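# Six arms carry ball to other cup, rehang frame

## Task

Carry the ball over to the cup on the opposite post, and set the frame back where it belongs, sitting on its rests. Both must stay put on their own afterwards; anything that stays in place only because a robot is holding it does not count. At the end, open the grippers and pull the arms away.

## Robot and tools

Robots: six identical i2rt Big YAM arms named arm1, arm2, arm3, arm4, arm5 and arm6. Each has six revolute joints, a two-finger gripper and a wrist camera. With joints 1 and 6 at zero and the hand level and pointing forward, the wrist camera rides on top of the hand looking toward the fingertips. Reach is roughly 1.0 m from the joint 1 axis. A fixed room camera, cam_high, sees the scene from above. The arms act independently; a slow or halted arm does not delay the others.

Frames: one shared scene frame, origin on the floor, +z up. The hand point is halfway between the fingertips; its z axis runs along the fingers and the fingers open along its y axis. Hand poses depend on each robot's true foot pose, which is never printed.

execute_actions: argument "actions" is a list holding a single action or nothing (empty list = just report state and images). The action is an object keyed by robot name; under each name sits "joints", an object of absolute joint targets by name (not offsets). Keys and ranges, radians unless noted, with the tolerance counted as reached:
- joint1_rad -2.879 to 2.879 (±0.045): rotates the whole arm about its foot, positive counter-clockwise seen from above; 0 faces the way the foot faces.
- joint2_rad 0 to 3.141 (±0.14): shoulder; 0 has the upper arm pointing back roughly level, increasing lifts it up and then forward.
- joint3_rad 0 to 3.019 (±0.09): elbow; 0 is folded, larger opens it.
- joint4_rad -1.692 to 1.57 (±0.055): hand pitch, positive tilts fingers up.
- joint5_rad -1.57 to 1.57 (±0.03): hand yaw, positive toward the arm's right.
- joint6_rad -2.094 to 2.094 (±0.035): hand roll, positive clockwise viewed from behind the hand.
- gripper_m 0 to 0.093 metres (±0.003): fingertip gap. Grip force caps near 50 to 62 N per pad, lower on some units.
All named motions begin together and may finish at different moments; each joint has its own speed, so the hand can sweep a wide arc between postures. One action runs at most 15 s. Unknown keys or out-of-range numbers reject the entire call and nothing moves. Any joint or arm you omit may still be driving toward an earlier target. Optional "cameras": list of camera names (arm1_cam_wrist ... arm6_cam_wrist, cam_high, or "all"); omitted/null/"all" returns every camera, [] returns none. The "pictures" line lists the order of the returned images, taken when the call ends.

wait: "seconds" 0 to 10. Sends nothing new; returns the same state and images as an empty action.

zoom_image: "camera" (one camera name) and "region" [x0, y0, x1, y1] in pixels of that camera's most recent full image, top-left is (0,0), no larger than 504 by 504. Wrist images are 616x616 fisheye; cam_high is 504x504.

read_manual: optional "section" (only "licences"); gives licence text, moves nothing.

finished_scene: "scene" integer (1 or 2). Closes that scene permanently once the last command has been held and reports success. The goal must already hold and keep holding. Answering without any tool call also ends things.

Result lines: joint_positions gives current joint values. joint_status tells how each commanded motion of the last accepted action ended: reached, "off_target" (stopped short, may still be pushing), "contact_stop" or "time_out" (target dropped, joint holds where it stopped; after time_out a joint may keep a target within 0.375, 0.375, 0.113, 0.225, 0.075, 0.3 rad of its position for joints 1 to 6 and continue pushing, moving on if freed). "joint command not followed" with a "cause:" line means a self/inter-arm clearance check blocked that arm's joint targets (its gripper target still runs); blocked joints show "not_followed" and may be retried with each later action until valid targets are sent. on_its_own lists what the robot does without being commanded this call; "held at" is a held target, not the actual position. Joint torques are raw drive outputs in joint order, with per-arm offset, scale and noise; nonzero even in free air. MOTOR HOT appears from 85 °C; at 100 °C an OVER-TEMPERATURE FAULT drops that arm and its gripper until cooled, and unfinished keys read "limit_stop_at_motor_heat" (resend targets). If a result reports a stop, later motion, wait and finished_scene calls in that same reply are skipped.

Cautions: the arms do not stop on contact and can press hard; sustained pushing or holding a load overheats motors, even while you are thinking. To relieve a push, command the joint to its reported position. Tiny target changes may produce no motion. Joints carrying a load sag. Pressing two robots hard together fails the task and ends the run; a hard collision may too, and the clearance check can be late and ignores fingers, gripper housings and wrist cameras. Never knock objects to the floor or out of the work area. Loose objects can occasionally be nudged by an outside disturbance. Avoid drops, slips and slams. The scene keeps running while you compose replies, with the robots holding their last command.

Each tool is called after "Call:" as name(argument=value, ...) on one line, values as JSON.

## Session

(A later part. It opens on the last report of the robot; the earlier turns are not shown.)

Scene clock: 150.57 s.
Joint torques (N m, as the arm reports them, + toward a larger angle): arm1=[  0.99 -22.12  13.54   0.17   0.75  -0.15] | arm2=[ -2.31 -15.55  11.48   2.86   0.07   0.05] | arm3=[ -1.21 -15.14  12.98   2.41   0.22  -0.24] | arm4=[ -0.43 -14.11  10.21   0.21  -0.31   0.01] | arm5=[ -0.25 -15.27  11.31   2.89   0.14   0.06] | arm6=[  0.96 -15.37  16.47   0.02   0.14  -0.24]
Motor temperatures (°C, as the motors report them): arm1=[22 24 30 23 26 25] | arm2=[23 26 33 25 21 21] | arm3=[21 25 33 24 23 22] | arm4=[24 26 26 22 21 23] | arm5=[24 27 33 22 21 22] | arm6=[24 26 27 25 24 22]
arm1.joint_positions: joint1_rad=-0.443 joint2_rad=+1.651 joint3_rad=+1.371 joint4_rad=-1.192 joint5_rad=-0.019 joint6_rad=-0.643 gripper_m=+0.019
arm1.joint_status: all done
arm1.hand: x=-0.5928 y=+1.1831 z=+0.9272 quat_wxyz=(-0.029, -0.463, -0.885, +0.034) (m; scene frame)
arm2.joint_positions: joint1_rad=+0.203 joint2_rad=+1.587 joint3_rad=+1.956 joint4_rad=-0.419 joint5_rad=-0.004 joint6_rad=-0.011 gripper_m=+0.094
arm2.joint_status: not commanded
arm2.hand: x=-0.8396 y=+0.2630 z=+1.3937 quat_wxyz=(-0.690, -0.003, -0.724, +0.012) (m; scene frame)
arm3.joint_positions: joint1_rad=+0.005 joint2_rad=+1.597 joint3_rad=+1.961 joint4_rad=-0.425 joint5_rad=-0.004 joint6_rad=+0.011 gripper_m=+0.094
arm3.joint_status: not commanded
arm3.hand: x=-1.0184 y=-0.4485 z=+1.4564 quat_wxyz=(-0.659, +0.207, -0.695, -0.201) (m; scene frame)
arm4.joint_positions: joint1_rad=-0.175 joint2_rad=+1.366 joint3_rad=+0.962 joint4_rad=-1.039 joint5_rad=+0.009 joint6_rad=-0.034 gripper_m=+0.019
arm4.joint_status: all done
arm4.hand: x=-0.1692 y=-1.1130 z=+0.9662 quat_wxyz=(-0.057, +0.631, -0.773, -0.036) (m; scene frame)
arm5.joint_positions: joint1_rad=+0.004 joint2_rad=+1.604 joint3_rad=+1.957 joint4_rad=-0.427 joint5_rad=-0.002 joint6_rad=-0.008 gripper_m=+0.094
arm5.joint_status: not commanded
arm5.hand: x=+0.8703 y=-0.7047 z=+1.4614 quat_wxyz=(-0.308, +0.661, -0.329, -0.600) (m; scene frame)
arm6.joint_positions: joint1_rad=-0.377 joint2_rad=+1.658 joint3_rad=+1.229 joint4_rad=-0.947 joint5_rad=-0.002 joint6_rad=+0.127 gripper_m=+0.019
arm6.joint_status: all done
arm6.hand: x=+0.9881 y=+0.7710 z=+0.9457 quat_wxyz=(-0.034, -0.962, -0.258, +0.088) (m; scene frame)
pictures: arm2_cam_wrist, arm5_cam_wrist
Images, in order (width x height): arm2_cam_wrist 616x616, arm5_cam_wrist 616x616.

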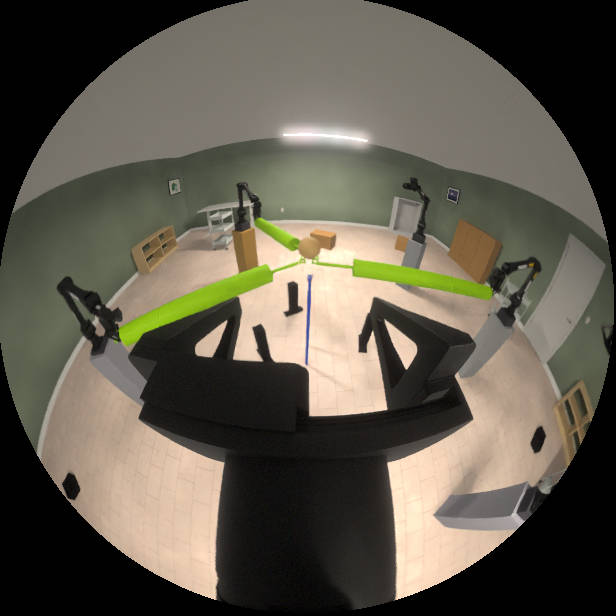

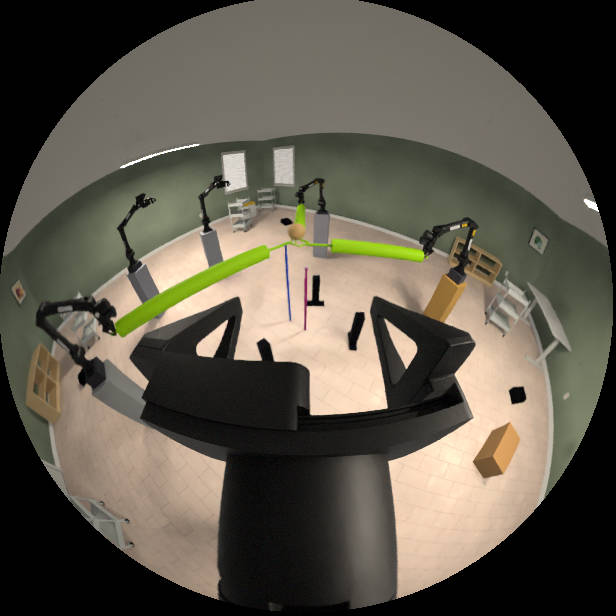

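Call:
execute_actions(actions=[{"arm1":{"joints":{"joint1_rad":-0.562,"joint2_rad":1.612,"joint3_rad":1.497,"joint4_rad":-1.214,"joint6_rad":-0.748}},"arm4":{"joints":{"joint1_rad":-0.034,"joint2_rad":1.303,"joint3_rad":0.95,"joint4_rad":-1.054,"joint6_rad":0.11}},"arm6":{"joints":{"joint1_rad":-0.412,"joint2_rad":1.735,"joint3_rad":1.458,"joint4_rad":-1.005,"joint6_rad":0.056}}}], cameras=[])

Call:
execute_actions(actions=[{"arm1":{"joints":{"joint1_rad":-0.665,"joint2_rad":1.646,"joint3_rad":1.54,"joint4_rad":-1.221,"joint6_rad":-0.848}},"arm4":{"joints":{"joint1_rad":0.112,"joint2_rad":1.287,"joint3_rad":0.933,"joint4_rad":-1.055,"joint6_rad":0.257}},"arm6":{"joints":{"joint1_rad":-0.46,"joint2_rad":1.854,"joint3_rad":1.622,"joint4_rad":-1.049,"joint6_rad":0.008}}}], cameras=["arm5_cam_wrist","arm2_cam_wrist","arm3_cam_wrist"])

Call:
zoom_image(camera="arm5_cam_wrist", region=[250, 200, 350, 300])

Call:
zoom_image(camera="arm2_cam_wrist", region=[260, 220, 360, 320])

Call:
zoom_image(camera="arm3_cam_wrist", region=[260, 200, 360, 300])

Scene clock: 159.43 s.
Joint torques (N m, as the arm reports them, + toward a larger angle): arm1=[  1.23 -22.24  14.1    0.54   0.81  -0.09] | arm2=[ -2.14 -15.63  11.48   2.74   0.07   0.04] | arm3=[ -1.22 -15.12  12.99   2.41   0.22  -0.23] | arm4=[ -0.65 -13.51  10.26   0.19  -0.29  -0.02] | arm5=[  0.2  -15.52  11.13   3.04   0.08   0.06] | arm6=[  1.33 -17.44  17.07   0.11   0.12  -0.21]
Motor temperatures (°C, as the motors report them): arm1=[22 25 32 23 26 25] | arm2=[23 26 33 25 21 21] | arm3=[21 26 34 24 23 22] | arm4=[24 26 27 22 21 23] | arm5=[24 27 33 22 21 22] | arm6=[24 26 29 25 24 22]
arm1.joint_positions: joint1_rad=-0.550 joint2_rad=+1.651 joint3_rad=+1.408 joint4_rad=-1.206 joint5_rad=-0.022 joint6_rad=-0.749 gripper_m=+0.019
arm1.joint_status: all done
arm1.hand: x=-0.6482 y=+1.1785 z=+0.9412 quat_wxyz=(-0.029, -0.463, -0.885, +0.047) (m; scene frame)
arm2.joint_positions: joint1_rad=+0.203 joint2_rad=+1.587 joint3_rad=+1.956 joint4_rad=-0.419 joint5_rad=-0.004 joint6_rad=-0.011 gripper_m=+0.094
arm2.joint_status: not commanded
arm2.hand: x=-0.8396 y=+0.2630 z=+1.3937 quat_wxyz=(-0.690, -0.003, -0.724, +0.012) (m; scene frame)
arm3.joint_positions: joint1_rad=+0.005 joint2_rad=+1.597 joint3_rad=+1.961 joint4_rad=-0.425 joint5_rad=-0.004 joint6_rad=+0.011 gripper_m=+0.094
arm3.joint_status: not commanded
arm3.hand: x=-1.0184 y=-0.4485 z=+1.4564 quat_wxyz=(-0.659, +0.207, -0.695, -0.201) (m; scene frame)
arm4.joint_positions: joint1_rad=-0.029 joint2_rad=+1.340 joint3_rad=+0.928 joint4_rad=-1.041 joint5_rad=+0.009 joint6_rad=+0.112 gripper_m=+0.019
arm4.joint_status: all done
arm4.hand: x=-0.2273 y=-1.1174 z=+0.9621 quat_wxyz=(-0.048, +0.632, -0.773, -0.040) (m; scene frame)
arm5.joint_positions: joint1_rad=+0.004 joint2_rad=+1.604 joint3_rad=+1.957 joint4_rad=-0.427 joint5_rad=-0.002 joint6_rad=-0.008 gripper_m=+0.094
arm5.joint_status: not commanded
arm5.hand: x=+0.8703 y=-0.7047 z=+1.4614 quat_wxyz=(-0.308, +0.661, -0.329, -0.600) (m; scene frame)
arm6.joint_positions: joint1_rad=-0.429 joint2_rad=+1.778 joint3_rad=+1.386 joint4_rad=-0.989 joint5_rad=-0.002 joint6_rad=+0.074 gripper_m=+0.019
arm6.joint_status: all done
arm6.hand: x=+0.9326 y=+0.7656 z=+0.9438 quat_wxyz=(-0.029, -0.962, -0.259, +0.087) (m; scene frame)
pictures: none
No camera images: the call's "cameras" was empty. Leave "cameras" out to get every camera's image.

Scene clock: 160.33 s.
Joint torques (N m, as the arm reports them, + toward a larger angle): arm1=[  0.23 -23.07  13.62   0.67   0.84  -0.13] | arm2=[ -2.33 -15.73  11.47   2.79   0.09   0.08] | arm3=[ -1.2  -15.11  12.99   2.41   0.22  -0.24] | arm4=[ -0.69 -13.49  10.21   0.16  -0.35   0.02] | arm5=[  0.2  -15.25  11.28   2.95   0.14   0.04] | arm6=[  1.28 -20.34  17.2   -0.18   0.31  -0.22]
Motor temperatures (°C, as the motors report them): arm1=[22 25 33 23 26 25] | arm2=[23 26 33 25 21 21] | arm3=[21 26 34 24 23 22] | arm4=[24 26 27 22 21 23] | arm5=[24 27 33 22 21 22] | arm6=[24 27 29 25 24 22]
arm1.joint_positions: joint1_rad=-0.648 joint2_rad=+1.688 joint3_rad=+1.457 joint4_rad=-1.219 joint5_rad=-0.024 joint6_rad=-0.848 gripper_m=+0.019
arm1.joint_status: all done
arm1.hand: x=-0.7015 y=+1.1735 z=+0.9417 quat_wxyz=(-0.025, -0.463, -0.885, +0.049) (m; scene frame)
arm2.joint_positions: joint1_rad=+0.203 joint2_rad=+1.587 joint3_rad=+1.956 joint4_rad=-0.419 joint5_rad=-0.004 joint6_rad=-0.011 gripper_m=+0.094
arm2.joint_status: not commanded
arm2.hand: x=-0.8396 y=+0.2630 z=+1.3937 quat_wxyz=(-0.690, -0.003, -0.724, +0.012) (m; scene frame)
arm3.joint_positions: joint1_rad=+0.005 joint2_rad=+1.597 joint3_rad=+1.961 joint4_rad=-0.425 joint5_rad=-0.004 joint6_rad=+0.011 gripper_m=+0.094
arm3.joint_status: not commanded
arm3.hand: x=-1.0184 y=-0.4485 z=+1.4564 quat_wxyz=(-0.659, +0.207, -0.695, -0.201) (m; scene frame)
arm4.joint_positions: joint1_rad=+0.116 joint2_rad=+1.325 joint3_rad=+0.912 joint4_rad=-1.041 joint5_rad=+0.010 joint6_rad=+0.256 gripper_m=+0.019
arm4.joint_status: all done
arm4.hand: x=-0.2815 y=-1.1222 z=+0.9612 quat_wxyz=(-0.042, +0.632, -0.773, -0.045) (m; scene frame)
arm5.joint_positions: joint1_rad=+0.004 joint2_rad=+1.604 joint3_rad=+1.957 joint4_rad=-0.427 joint5_rad=-0.002 joint6_rad=-0.008 gripper_m=+0.094
arm5.joint_status: not commanded
arm5.hand: x=+0.8703 y=-0.7047 z=+1.4614 quat_wxyz=(-0.308, +0.661, -0.329, -0.600) (m; scene frame)
arm6.joint_positions: joint1_rad=-0.472 joint2_rad=+1.901 joint3_rad=+1.549 joint4_rad=-1.033 joint5_rad=-0.005 joint6_rad=+0.027 gripper_m=+0.019
arm6.joint_status: all done
arm6.hand: x=+0.8794 y=+0.7612 z=+0.9369 quat_wxyz=(-0.026, -0.961, -0.260, +0.086) (m; scene frame)
pictures: arm2_cam_wrist, arm3_cam_wrist, arm5_cam_wrist
Images, in order (width x height): arm2_cam_wrist 616x616, arm3_cam_wrist 616x616, arm5_cam_wrist 616x616.

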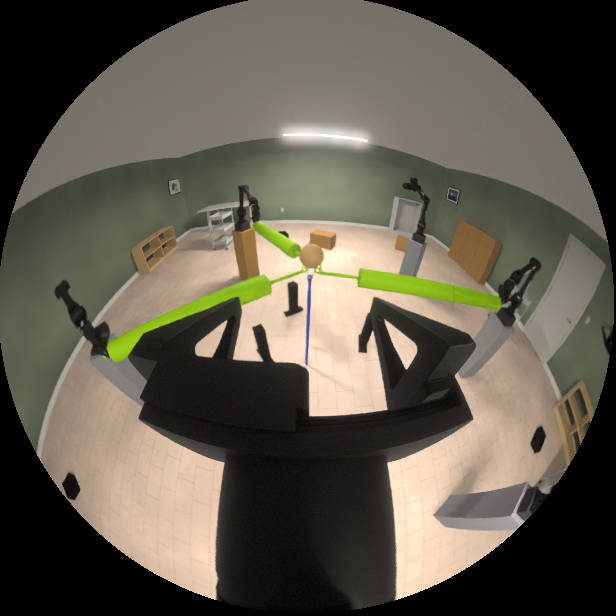

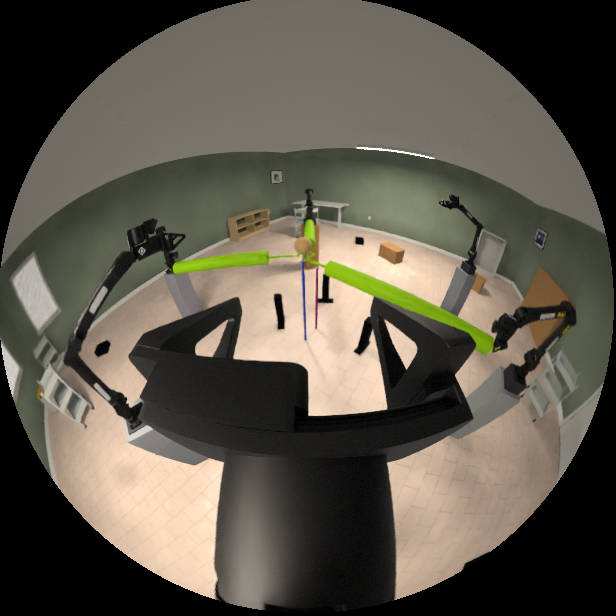

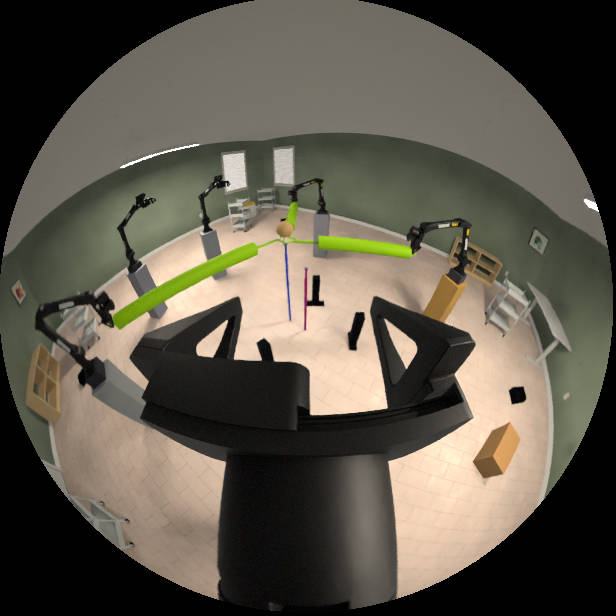

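Region (250, 200, 350, 300) of arm5_cam_wrist's 616x616 image, scaled by 5.040, with more detail than that image has.

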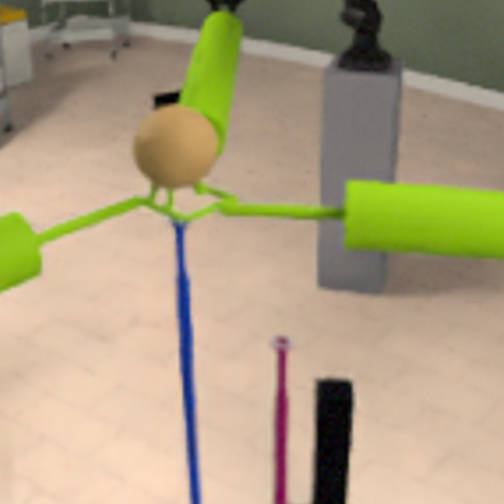

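Region (260, 220, 360, 320) of arm2_cam_wrist's 616x616 image, scaled by 5.040, with more detail than that image has.

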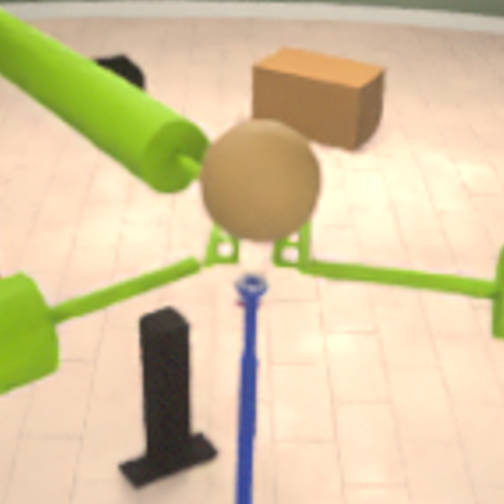

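Region (260, 200, 360, 300) of arm3_cam_wrist's 616x616 image, scaled by 5.040, with more detail than that image has.

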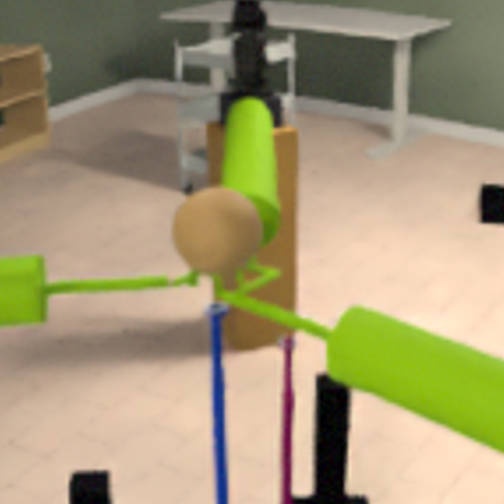

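Call:
execute_actions(actions=[{"arm1":{"joints":{"joint1_rad":-0.672,"joint2_rad":1.70,"joint3_rad":1.397,"joint4_rad":-1.064}},"arm4":{"joints":{"joint1_rad":0.117,"joint2_rad":1.385,"joint3_rad":0.846,"joint4_rad":-0.869}},"arm6":{"joints":{"joint1_rad":-0.47,"joint2_rad":1.914,"joint3_rad":1.52,"joint4_rad":-0.908}}}], cameras=["arm5_cam_wrist","arm2_cam_wrist","arm3_cam_wrist"])

Call:
zoom_image(camera="arm5_cam_wrist", region=[250, 200, 350, 300])

Call:
zoom_image(camera="arm2_cam_wrist", region=[260, 220, 360, 320])

Call:
zoom_image(camera="arm3_cam_wrist", region=[260, 200, 360, 300])

Scene clock: 169.47 s.
Joint torques (N m, as the arm reports them, + toward a larger angle): arm1=[ -0.32 -24.03   9.47   1.58   0.53  -0.05] | arm2=[ -1.97 -16.03  11.42   2.85   0.05   0.06] | arm3=[ -1.21 -15.13  12.99   2.41   0.22  -0.23] | arm4=[ -0.5  -13.79   9.     1.21  -0.17   0.01] | arm5=[  0.5  -15.23  11.2    3.02   0.11   0.05] | arm6=[  0.58 -21.33  11.56   1.44   0.28  -0.16]
Motor temperatures (°C, as the motors report them): arm1=[22 25 33 23 26 25] | arm2=[23 26 34 25 21 21] | arm3=[21 26 34 24 23 22] | arm4=[24 26 27 22 21 23] | arm5=[24 27 34 22 21 22] | arm6=[24 27 30 25 24 22]
arm1.joint_positions: joint1_rad=-0.652 joint2_rad=+1.749 joint3_rad=+1.366 joint4_rad=-1.073 joint5_rad=-0.015 joint6_rad=-0.854 gripper_m=+0.019
arm1.joint_status: all done
arm1.hand: x=-0.7054 y=+1.1722 z=+0.8786 quat_wxyz=(-0.020, -0.462, -0.885, +0.047) (m; scene frame)
arm2.joint_positions: joint1_rad=+0.203 joint2_rad=+1.587 joint3_rad=+1.956 joint4_rad=-0.419 joint5_rad=-0.004 joint6_rad=-0.011 gripper_m=+0.094
arm2.joint_status: not commanded
arm2.hand: x=-0.8396 y=+0.2630 z=+1.3937 quat_wxyz=(-0.690, -0.003, -0.724, +0.012) (m; scene frame)
arm3.joint_positions: joint1_rad=+0.005 joint2_rad=+1.597 joint3_rad=+1.961 joint4_rad=-0.425 joint5_rad=-0.004 joint6_rad=+0.011 gripper_m=+0.094
arm3.joint_status: not commanded
arm3.hand: x=-1.0184 y=-0.4485 z=+1.4564 quat_wxyz=(-0.659, +0.207, -0.695, -0.201) (m; scene frame)
arm4.joint_positions: joint1_rad=+0.116 joint2_rad=+1.419 joint3_rad=+0.831 joint4_rad=-0.882 joint5_rad=+0.007 joint6_rad=+0.256 gripper_m=+0.019
arm4.joint_status: all done
arm4.hand: x=-0.2819 y=-1.1216 z=+0.9032 quat_wxyz=(-0.036, +0.632, -0.773, -0.040) (m; scene frame)
arm5.joint_positions: joint1_rad=+0.004 joint2_rad=+1.604 joint3_rad=+1.957 joint4_rad=-0.427 joint5_rad=-0.002 joint6_rad=-0.008 gripper_m=+0.094
arm5.joint_status: not commanded
arm5.hand: x=+0.8703 y=-0.7047 z=+1.4614 quat_wxyz=(-0.308, +0.661, -0.329, -0.600) (m; scene frame)
arm6.joint_positions: joint1_rad=-0.476 joint2_rad=+1.964 joint3_rad=+1.500 joint4_rad=-0.925 joint5_rad=-0.005 joint6_rad=+0.024 gripper_m=+0.019
arm6.joint_status: all done
arm6.hand: x=+0.8759 y=+0.7618 z=+0.8856 quat_wxyz=(-0.025, -0.962, -0.260, +0.085) (m; scene frame)
pictures: arm2_cam_wrist, arm3_cam_wrist, arm5_cam_wrist
Images, in order (width x height): arm2_cam_wrist 616x616, arm3_cam_wrist 616x616, arm5_cam_wrist 616x616.

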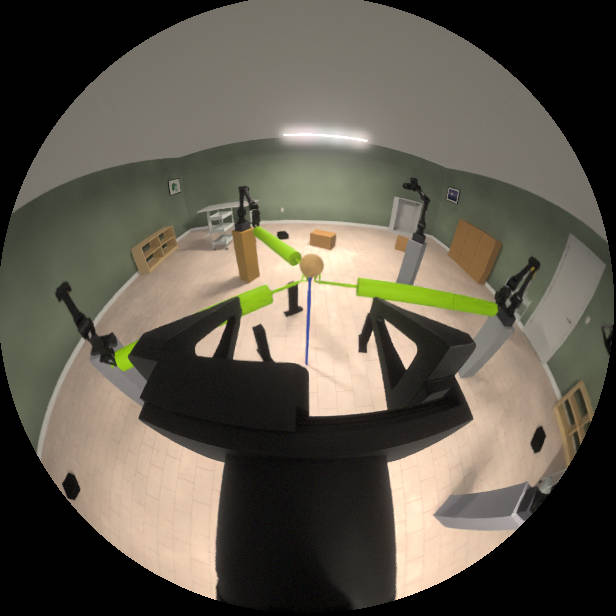

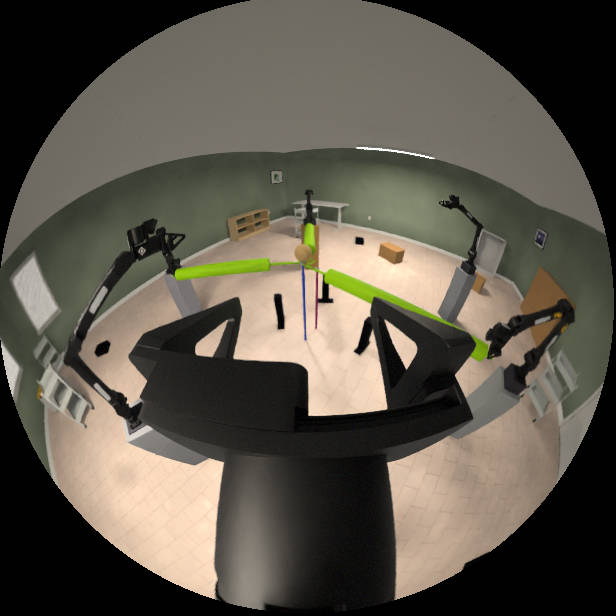

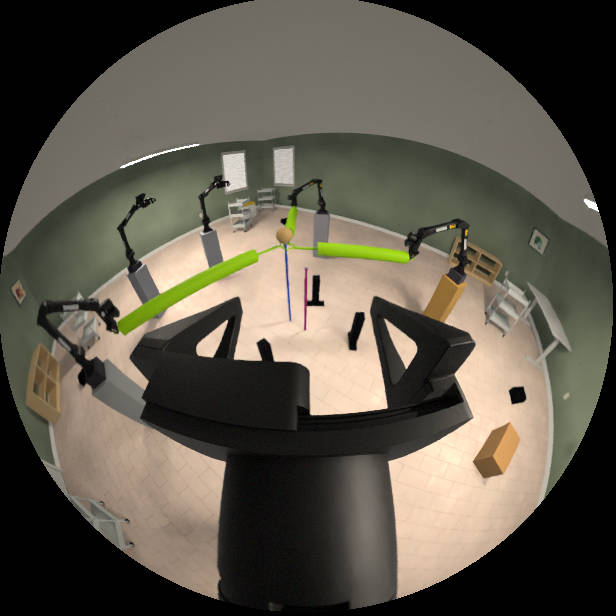

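Region (250, 200, 350, 300) of arm5_cam_wrist's 616x616 image, scaled by 5.040, with more detail than that image has.

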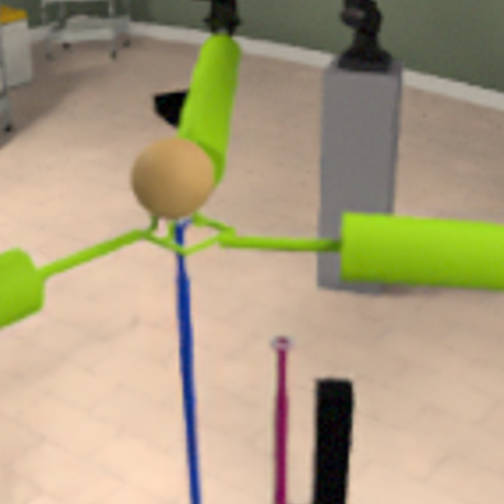

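Region (260, 220, 360, 320) of arm2_cam_wrist's 616x616 image, scaled by 5.040, with more detail than that image has.

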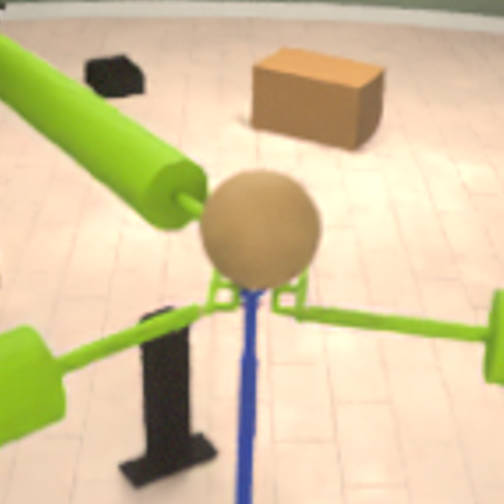

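Region (260, 200, 360, 300) of arm3_cam_wrist's 616x616 image, scaled by 5.040, with more detail than that image has.

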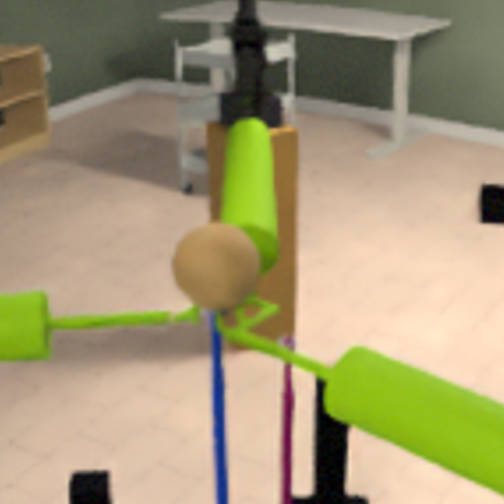

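Call:
execute_actions(actions=[{"arm1":{"joints":{"joint2_rad":1.715,"joint3_rad":1.35,"joint4_rad":-1.015}},"arm4":{"joints":{"joint2_rad":1.432,"joint3_rad":0.80,"joint4_rad":-0.73}},"arm6":{"joints":{"joint1_rad":-0.48,"joint2_rad":1.93,"joint3_rad":1.482,"joint4_rad":-0.835}}}], cameras=[])

Call:
execute_actions(actions=[{"arm1":{"joints":{"joint2_rad":1.753,"joint3_rad":1.304,"joint4_rad":-0.925}},"arm4":{"joints":{"joint2_rad":1.502,"joint3_rad":0.759,"joint4_rad":-0.62}},"arm6":{"joints":{"joint2_rad":1.974,"joint3_rad":1.45,"joint4_rad":-0.757}}}], cameras=["arm5_cam_wrist","arm2_cam_wrist"])

Call:
zoom_image(camera="arm5_cam_wrist", region=[250, 200, 350, 300])

Call:
zoom_image(camera="arm2_cam_wrist", region=[260, 220, 360, 320])

Scene clock: 177.03 s.
Joint torques (N m, as the arm reports them, + toward a larger angle): arm1=[  0.25 -22.15   8.81   1.45   0.53  -0.07] | arm2=[ -1.92 -15.36  11.49   2.73   0.05   0.07] | arm3=[ -1.19 -15.1   13.     2.42   0.22  -0.23] | arm4=[ -0.4  -12.58   8.67   2.1   -0.11   0.  ] | arm5=[  0.31 -15.25  11.22   3.03   0.15   0.01] | arm6=[ -0.13 -19.42  11.27   1.88   0.4   -0.17]
Motor temperatures (°C, as the motors report them): arm1=[22 25 32 23 26 25] | arm2=[23 27 34 25 21 21] | arm3=[21 26 34 24 23 22] | arm4=[24 26 27 22 21 23] | arm5=[24 27 34 22 21 22] | arm6=[24 28 29 25 24 22]
arm1.joint_positions: joint1_rad=-0.652 joint2_rad=+1.747 joint3_rad=+1.330 joint4_rad=-1.030 joint5_rad=-0.015 joint6_rad=-0.855 gripper_m=+0.019
arm1.joint_status: all done
arm1.hand: x=-0.7049 y=+1.1760 z=+0.8669 quat_wxyz=(-0.020, -0.462, -0.885, +0.052) (m; scene frame)
arm2.joint_positions: joint1_rad=+0.203 joint2_rad=+1.587 joint3_rad=+1.956 joint4_rad=-0.419 joint5_rad=-0.004 joint6_rad=-0.011 gripper_m=+0.094
arm2.joint_status: not commanded
arm2.hand: x=-0.8396 y=+0.2630 z=+1.3937 quat_wxyz=(-0.690, -0.003, -0.724, +0.012) (m; scene frame)
arm3.joint_positions: joint1_rad=+0.005 joint2_rad=+1.597 joint3_rad=+1.961 joint4_rad=-0.425 joint5_rad=-0.004 joint6_rad=+0.011 gripper_m=+0.094
arm3.joint_status: not commanded
arm3.hand: x=-1.0184 y=-0.4485 z=+1.4564 quat_wxyz=(-0.659, +0.207, -0.695, -0.201) (m; scene frame)
arm4.joint_positions: joint1_rad=+0.116 joint2_rad=+1.454 joint3_rad=+0.784 joint4_rad=-0.762 joint5_rad=+0.005 joint6_rad=+0.256 gripper_m=+0.019
arm4.joint_status: all done
arm4.hand: x=-0.2823 y=-1.1172 z=+0.8784 quat_wxyz=(-0.047, +0.631, -0.772, -0.055) (m; scene frame)
arm5.joint_positions: joint1_rad=+0.004 joint2_rad=+1.604 joint3_rad=+1.957 joint4_rad=-0.427 joint5_rad=-0.002 joint6_rad=-0.008 gripper_m=+0.094
arm5.joint_status: not commanded
arm5.hand: x=+0.8703 y=-0.7047 z=+1.4614 quat_wxyz=(-0.308, +0.661, -0.329, -0.600) (m; scene frame)
arm6.joint_positions: joint1_rad=-0.480 joint2_rad=+1.964 joint3_rad=+1.463 joint4_rad=-0.868 joint5_rad=-0.007 joint6_rad=+0.022 gripper_m=+0.019
arm6.joint_status: all done
arm6.hand: x=+0.8761 y=+0.7648 z=+0.8740 quat_wxyz=(-0.028, -0.961, -0.259, +0.094) (m; scene frame)
pictures: none
No camera images: the call's "cameras" was empty. Leave "cameras" out to get every camera's image.

Scene clock: 177.90 s.
Joint torques (N m, as the arm reports them, + toward a larger angle): arm1=[ -0.06 -22.6    8.66   1.39   0.57  -0.07] | arm2=[ -1.75 -15.87  11.45   2.81   0.05   0.06] | arm3=[ -1.19 -15.12  13.     2.43   0.22  -0.23] | arm4=[ -0.52 -13.73   7.8    1.88  -0.02   0.  ] | arm5=[  0.21 -15.73  11.23   2.91   0.09   0.04] | arm6=[ -0.38 -20.37  10.92   1.83   0.32  -0.14]
Motor temperatures (°C, as the motors report them): arm1=[22 25 32 23 26 25] | arm2=[23 27 34 25 21 21] | arm3=[21 26 34 24 23 22] | arm4=[24 26 27 22 21 23] | arm5=[24 27 34 22 21 22] | arm6=[24 28 29 25 24 22]
arm1.joint_positions: joint1_rad=-0.652 joint2_rad=+1.792 joint3_rad=+1.282 joint4_rad=-0.939 joint5_rad=-0.015 joint6_rad=-0.855 gripper_m=+0.019
arm1.joint_status: all done
arm1.hand: x=-0.7048 y=+1.1769 z=+0.8291 quat_wxyz=(-0.020, -0.462, -0.885, +0.051) (m; scene frame)
arm2.joint_positions: joint1_rad=+0.203 joint2_rad=+1.587 joint3_rad=+1.956 joint4_rad=-0.419 joint5_rad=-0.004 joint6_rad=-0.011 gripper_m=+0.094
arm2.joint_status: not commanded
arm2.hand: x=-0.8396 y=+0.2630 z=+1.3937 quat_wxyz=(-0.690, -0.003, -0.724, +0.012) (m; scene frame)
arm3.joint_positions: joint1_rad=+0.005 joint2_rad=+1.597 joint3_rad=+1.961 joint4_rad=-0.425 joint5_rad=-0.004 joint6_rad=+0.011 gripper_m=+0.094
arm3.joint_status: not commanded
arm3.hand: x=-1.0184 y=-0.4485 z=+1.4564 quat_wxyz=(-0.659, +0.207, -0.695, -0.201) (m; scene frame)
arm4.joint_positions: joint1_rad=+0.116 joint2_rad=+1.529 joint3_rad=+0.746 joint4_rad=-0.646 joint5_rad=+0.004 joint6_rad=+0.256 gripper_m=+0.019
arm4.joint_status: all done
arm4.hand: x=-0.2823 y=-1.1159 z=+0.8434 quat_wxyz=(-0.047, +0.631, -0.772, -0.057) (m; scene frame)
arm5.joint_positions: joint1_rad=+0.004 joint2_rad=+1.604 joint3_rad=+1.957 joint4_rad=-0.427 joint5_rad=-0.002 joint6_rad=-0.008 gripper_m=+0.094
arm5.joint_status: not commanded
arm5.hand: x=+0.8703 y=-0.7047 z=+1.4614 quat_wxyz=(-0.308, +0.661, -0.329, -0.600) (m; scene frame)
arm6.joint_positions: joint1_rad=-0.480 joint2_rad=+2.016 joint3_rad=+1.430 joint4_rad=-0.785 joint5_rad=-0.007 joint6_rad=+0.022 gripper_m=+0.019
arm6.joint_status: all done
arm6.hand: x=+0.8764 y=+0.7655 z=+0.8352 quat_wxyz=(-0.028, -0.961, -0.259, +0.093) (m; scene frame)
pictures: arm2_cam_wrist, arm5_cam_wrist
Images, in order (width x height): arm2_cam_wrist 616x616, arm5_cam_wrist 616x616.

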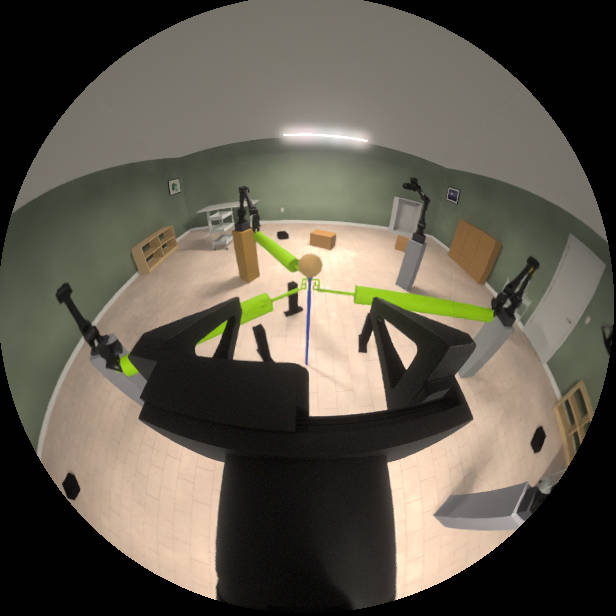

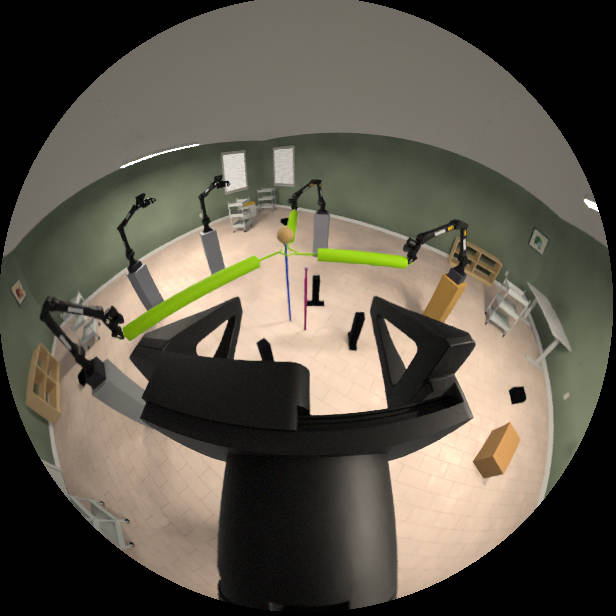

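Region (250, 200, 350, 300) of arm5_cam_wrist's 616x616 image, scaled by 5.040, with more detail than that image has.

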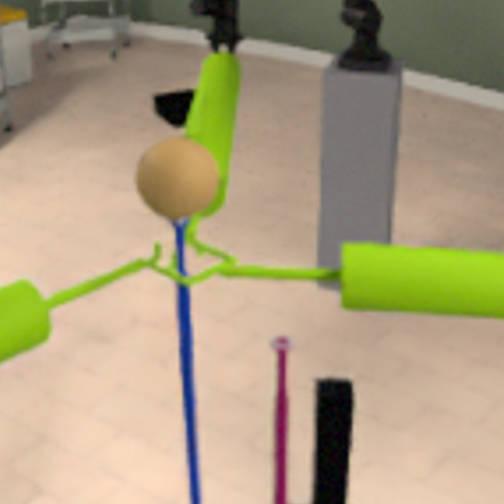

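Region (260, 220, 360, 320) of arm2_cam_wrist's 616x616 image, scaled by 5.040, with more detail than that image has.

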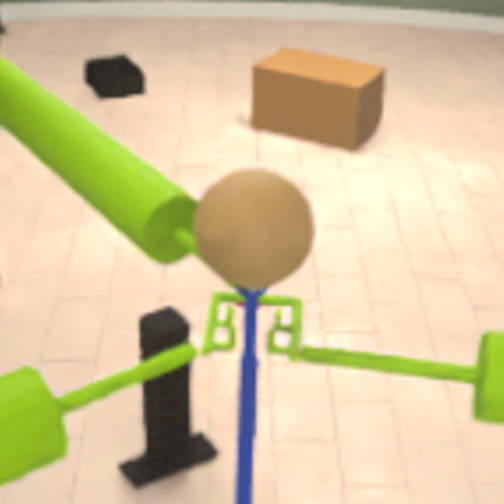

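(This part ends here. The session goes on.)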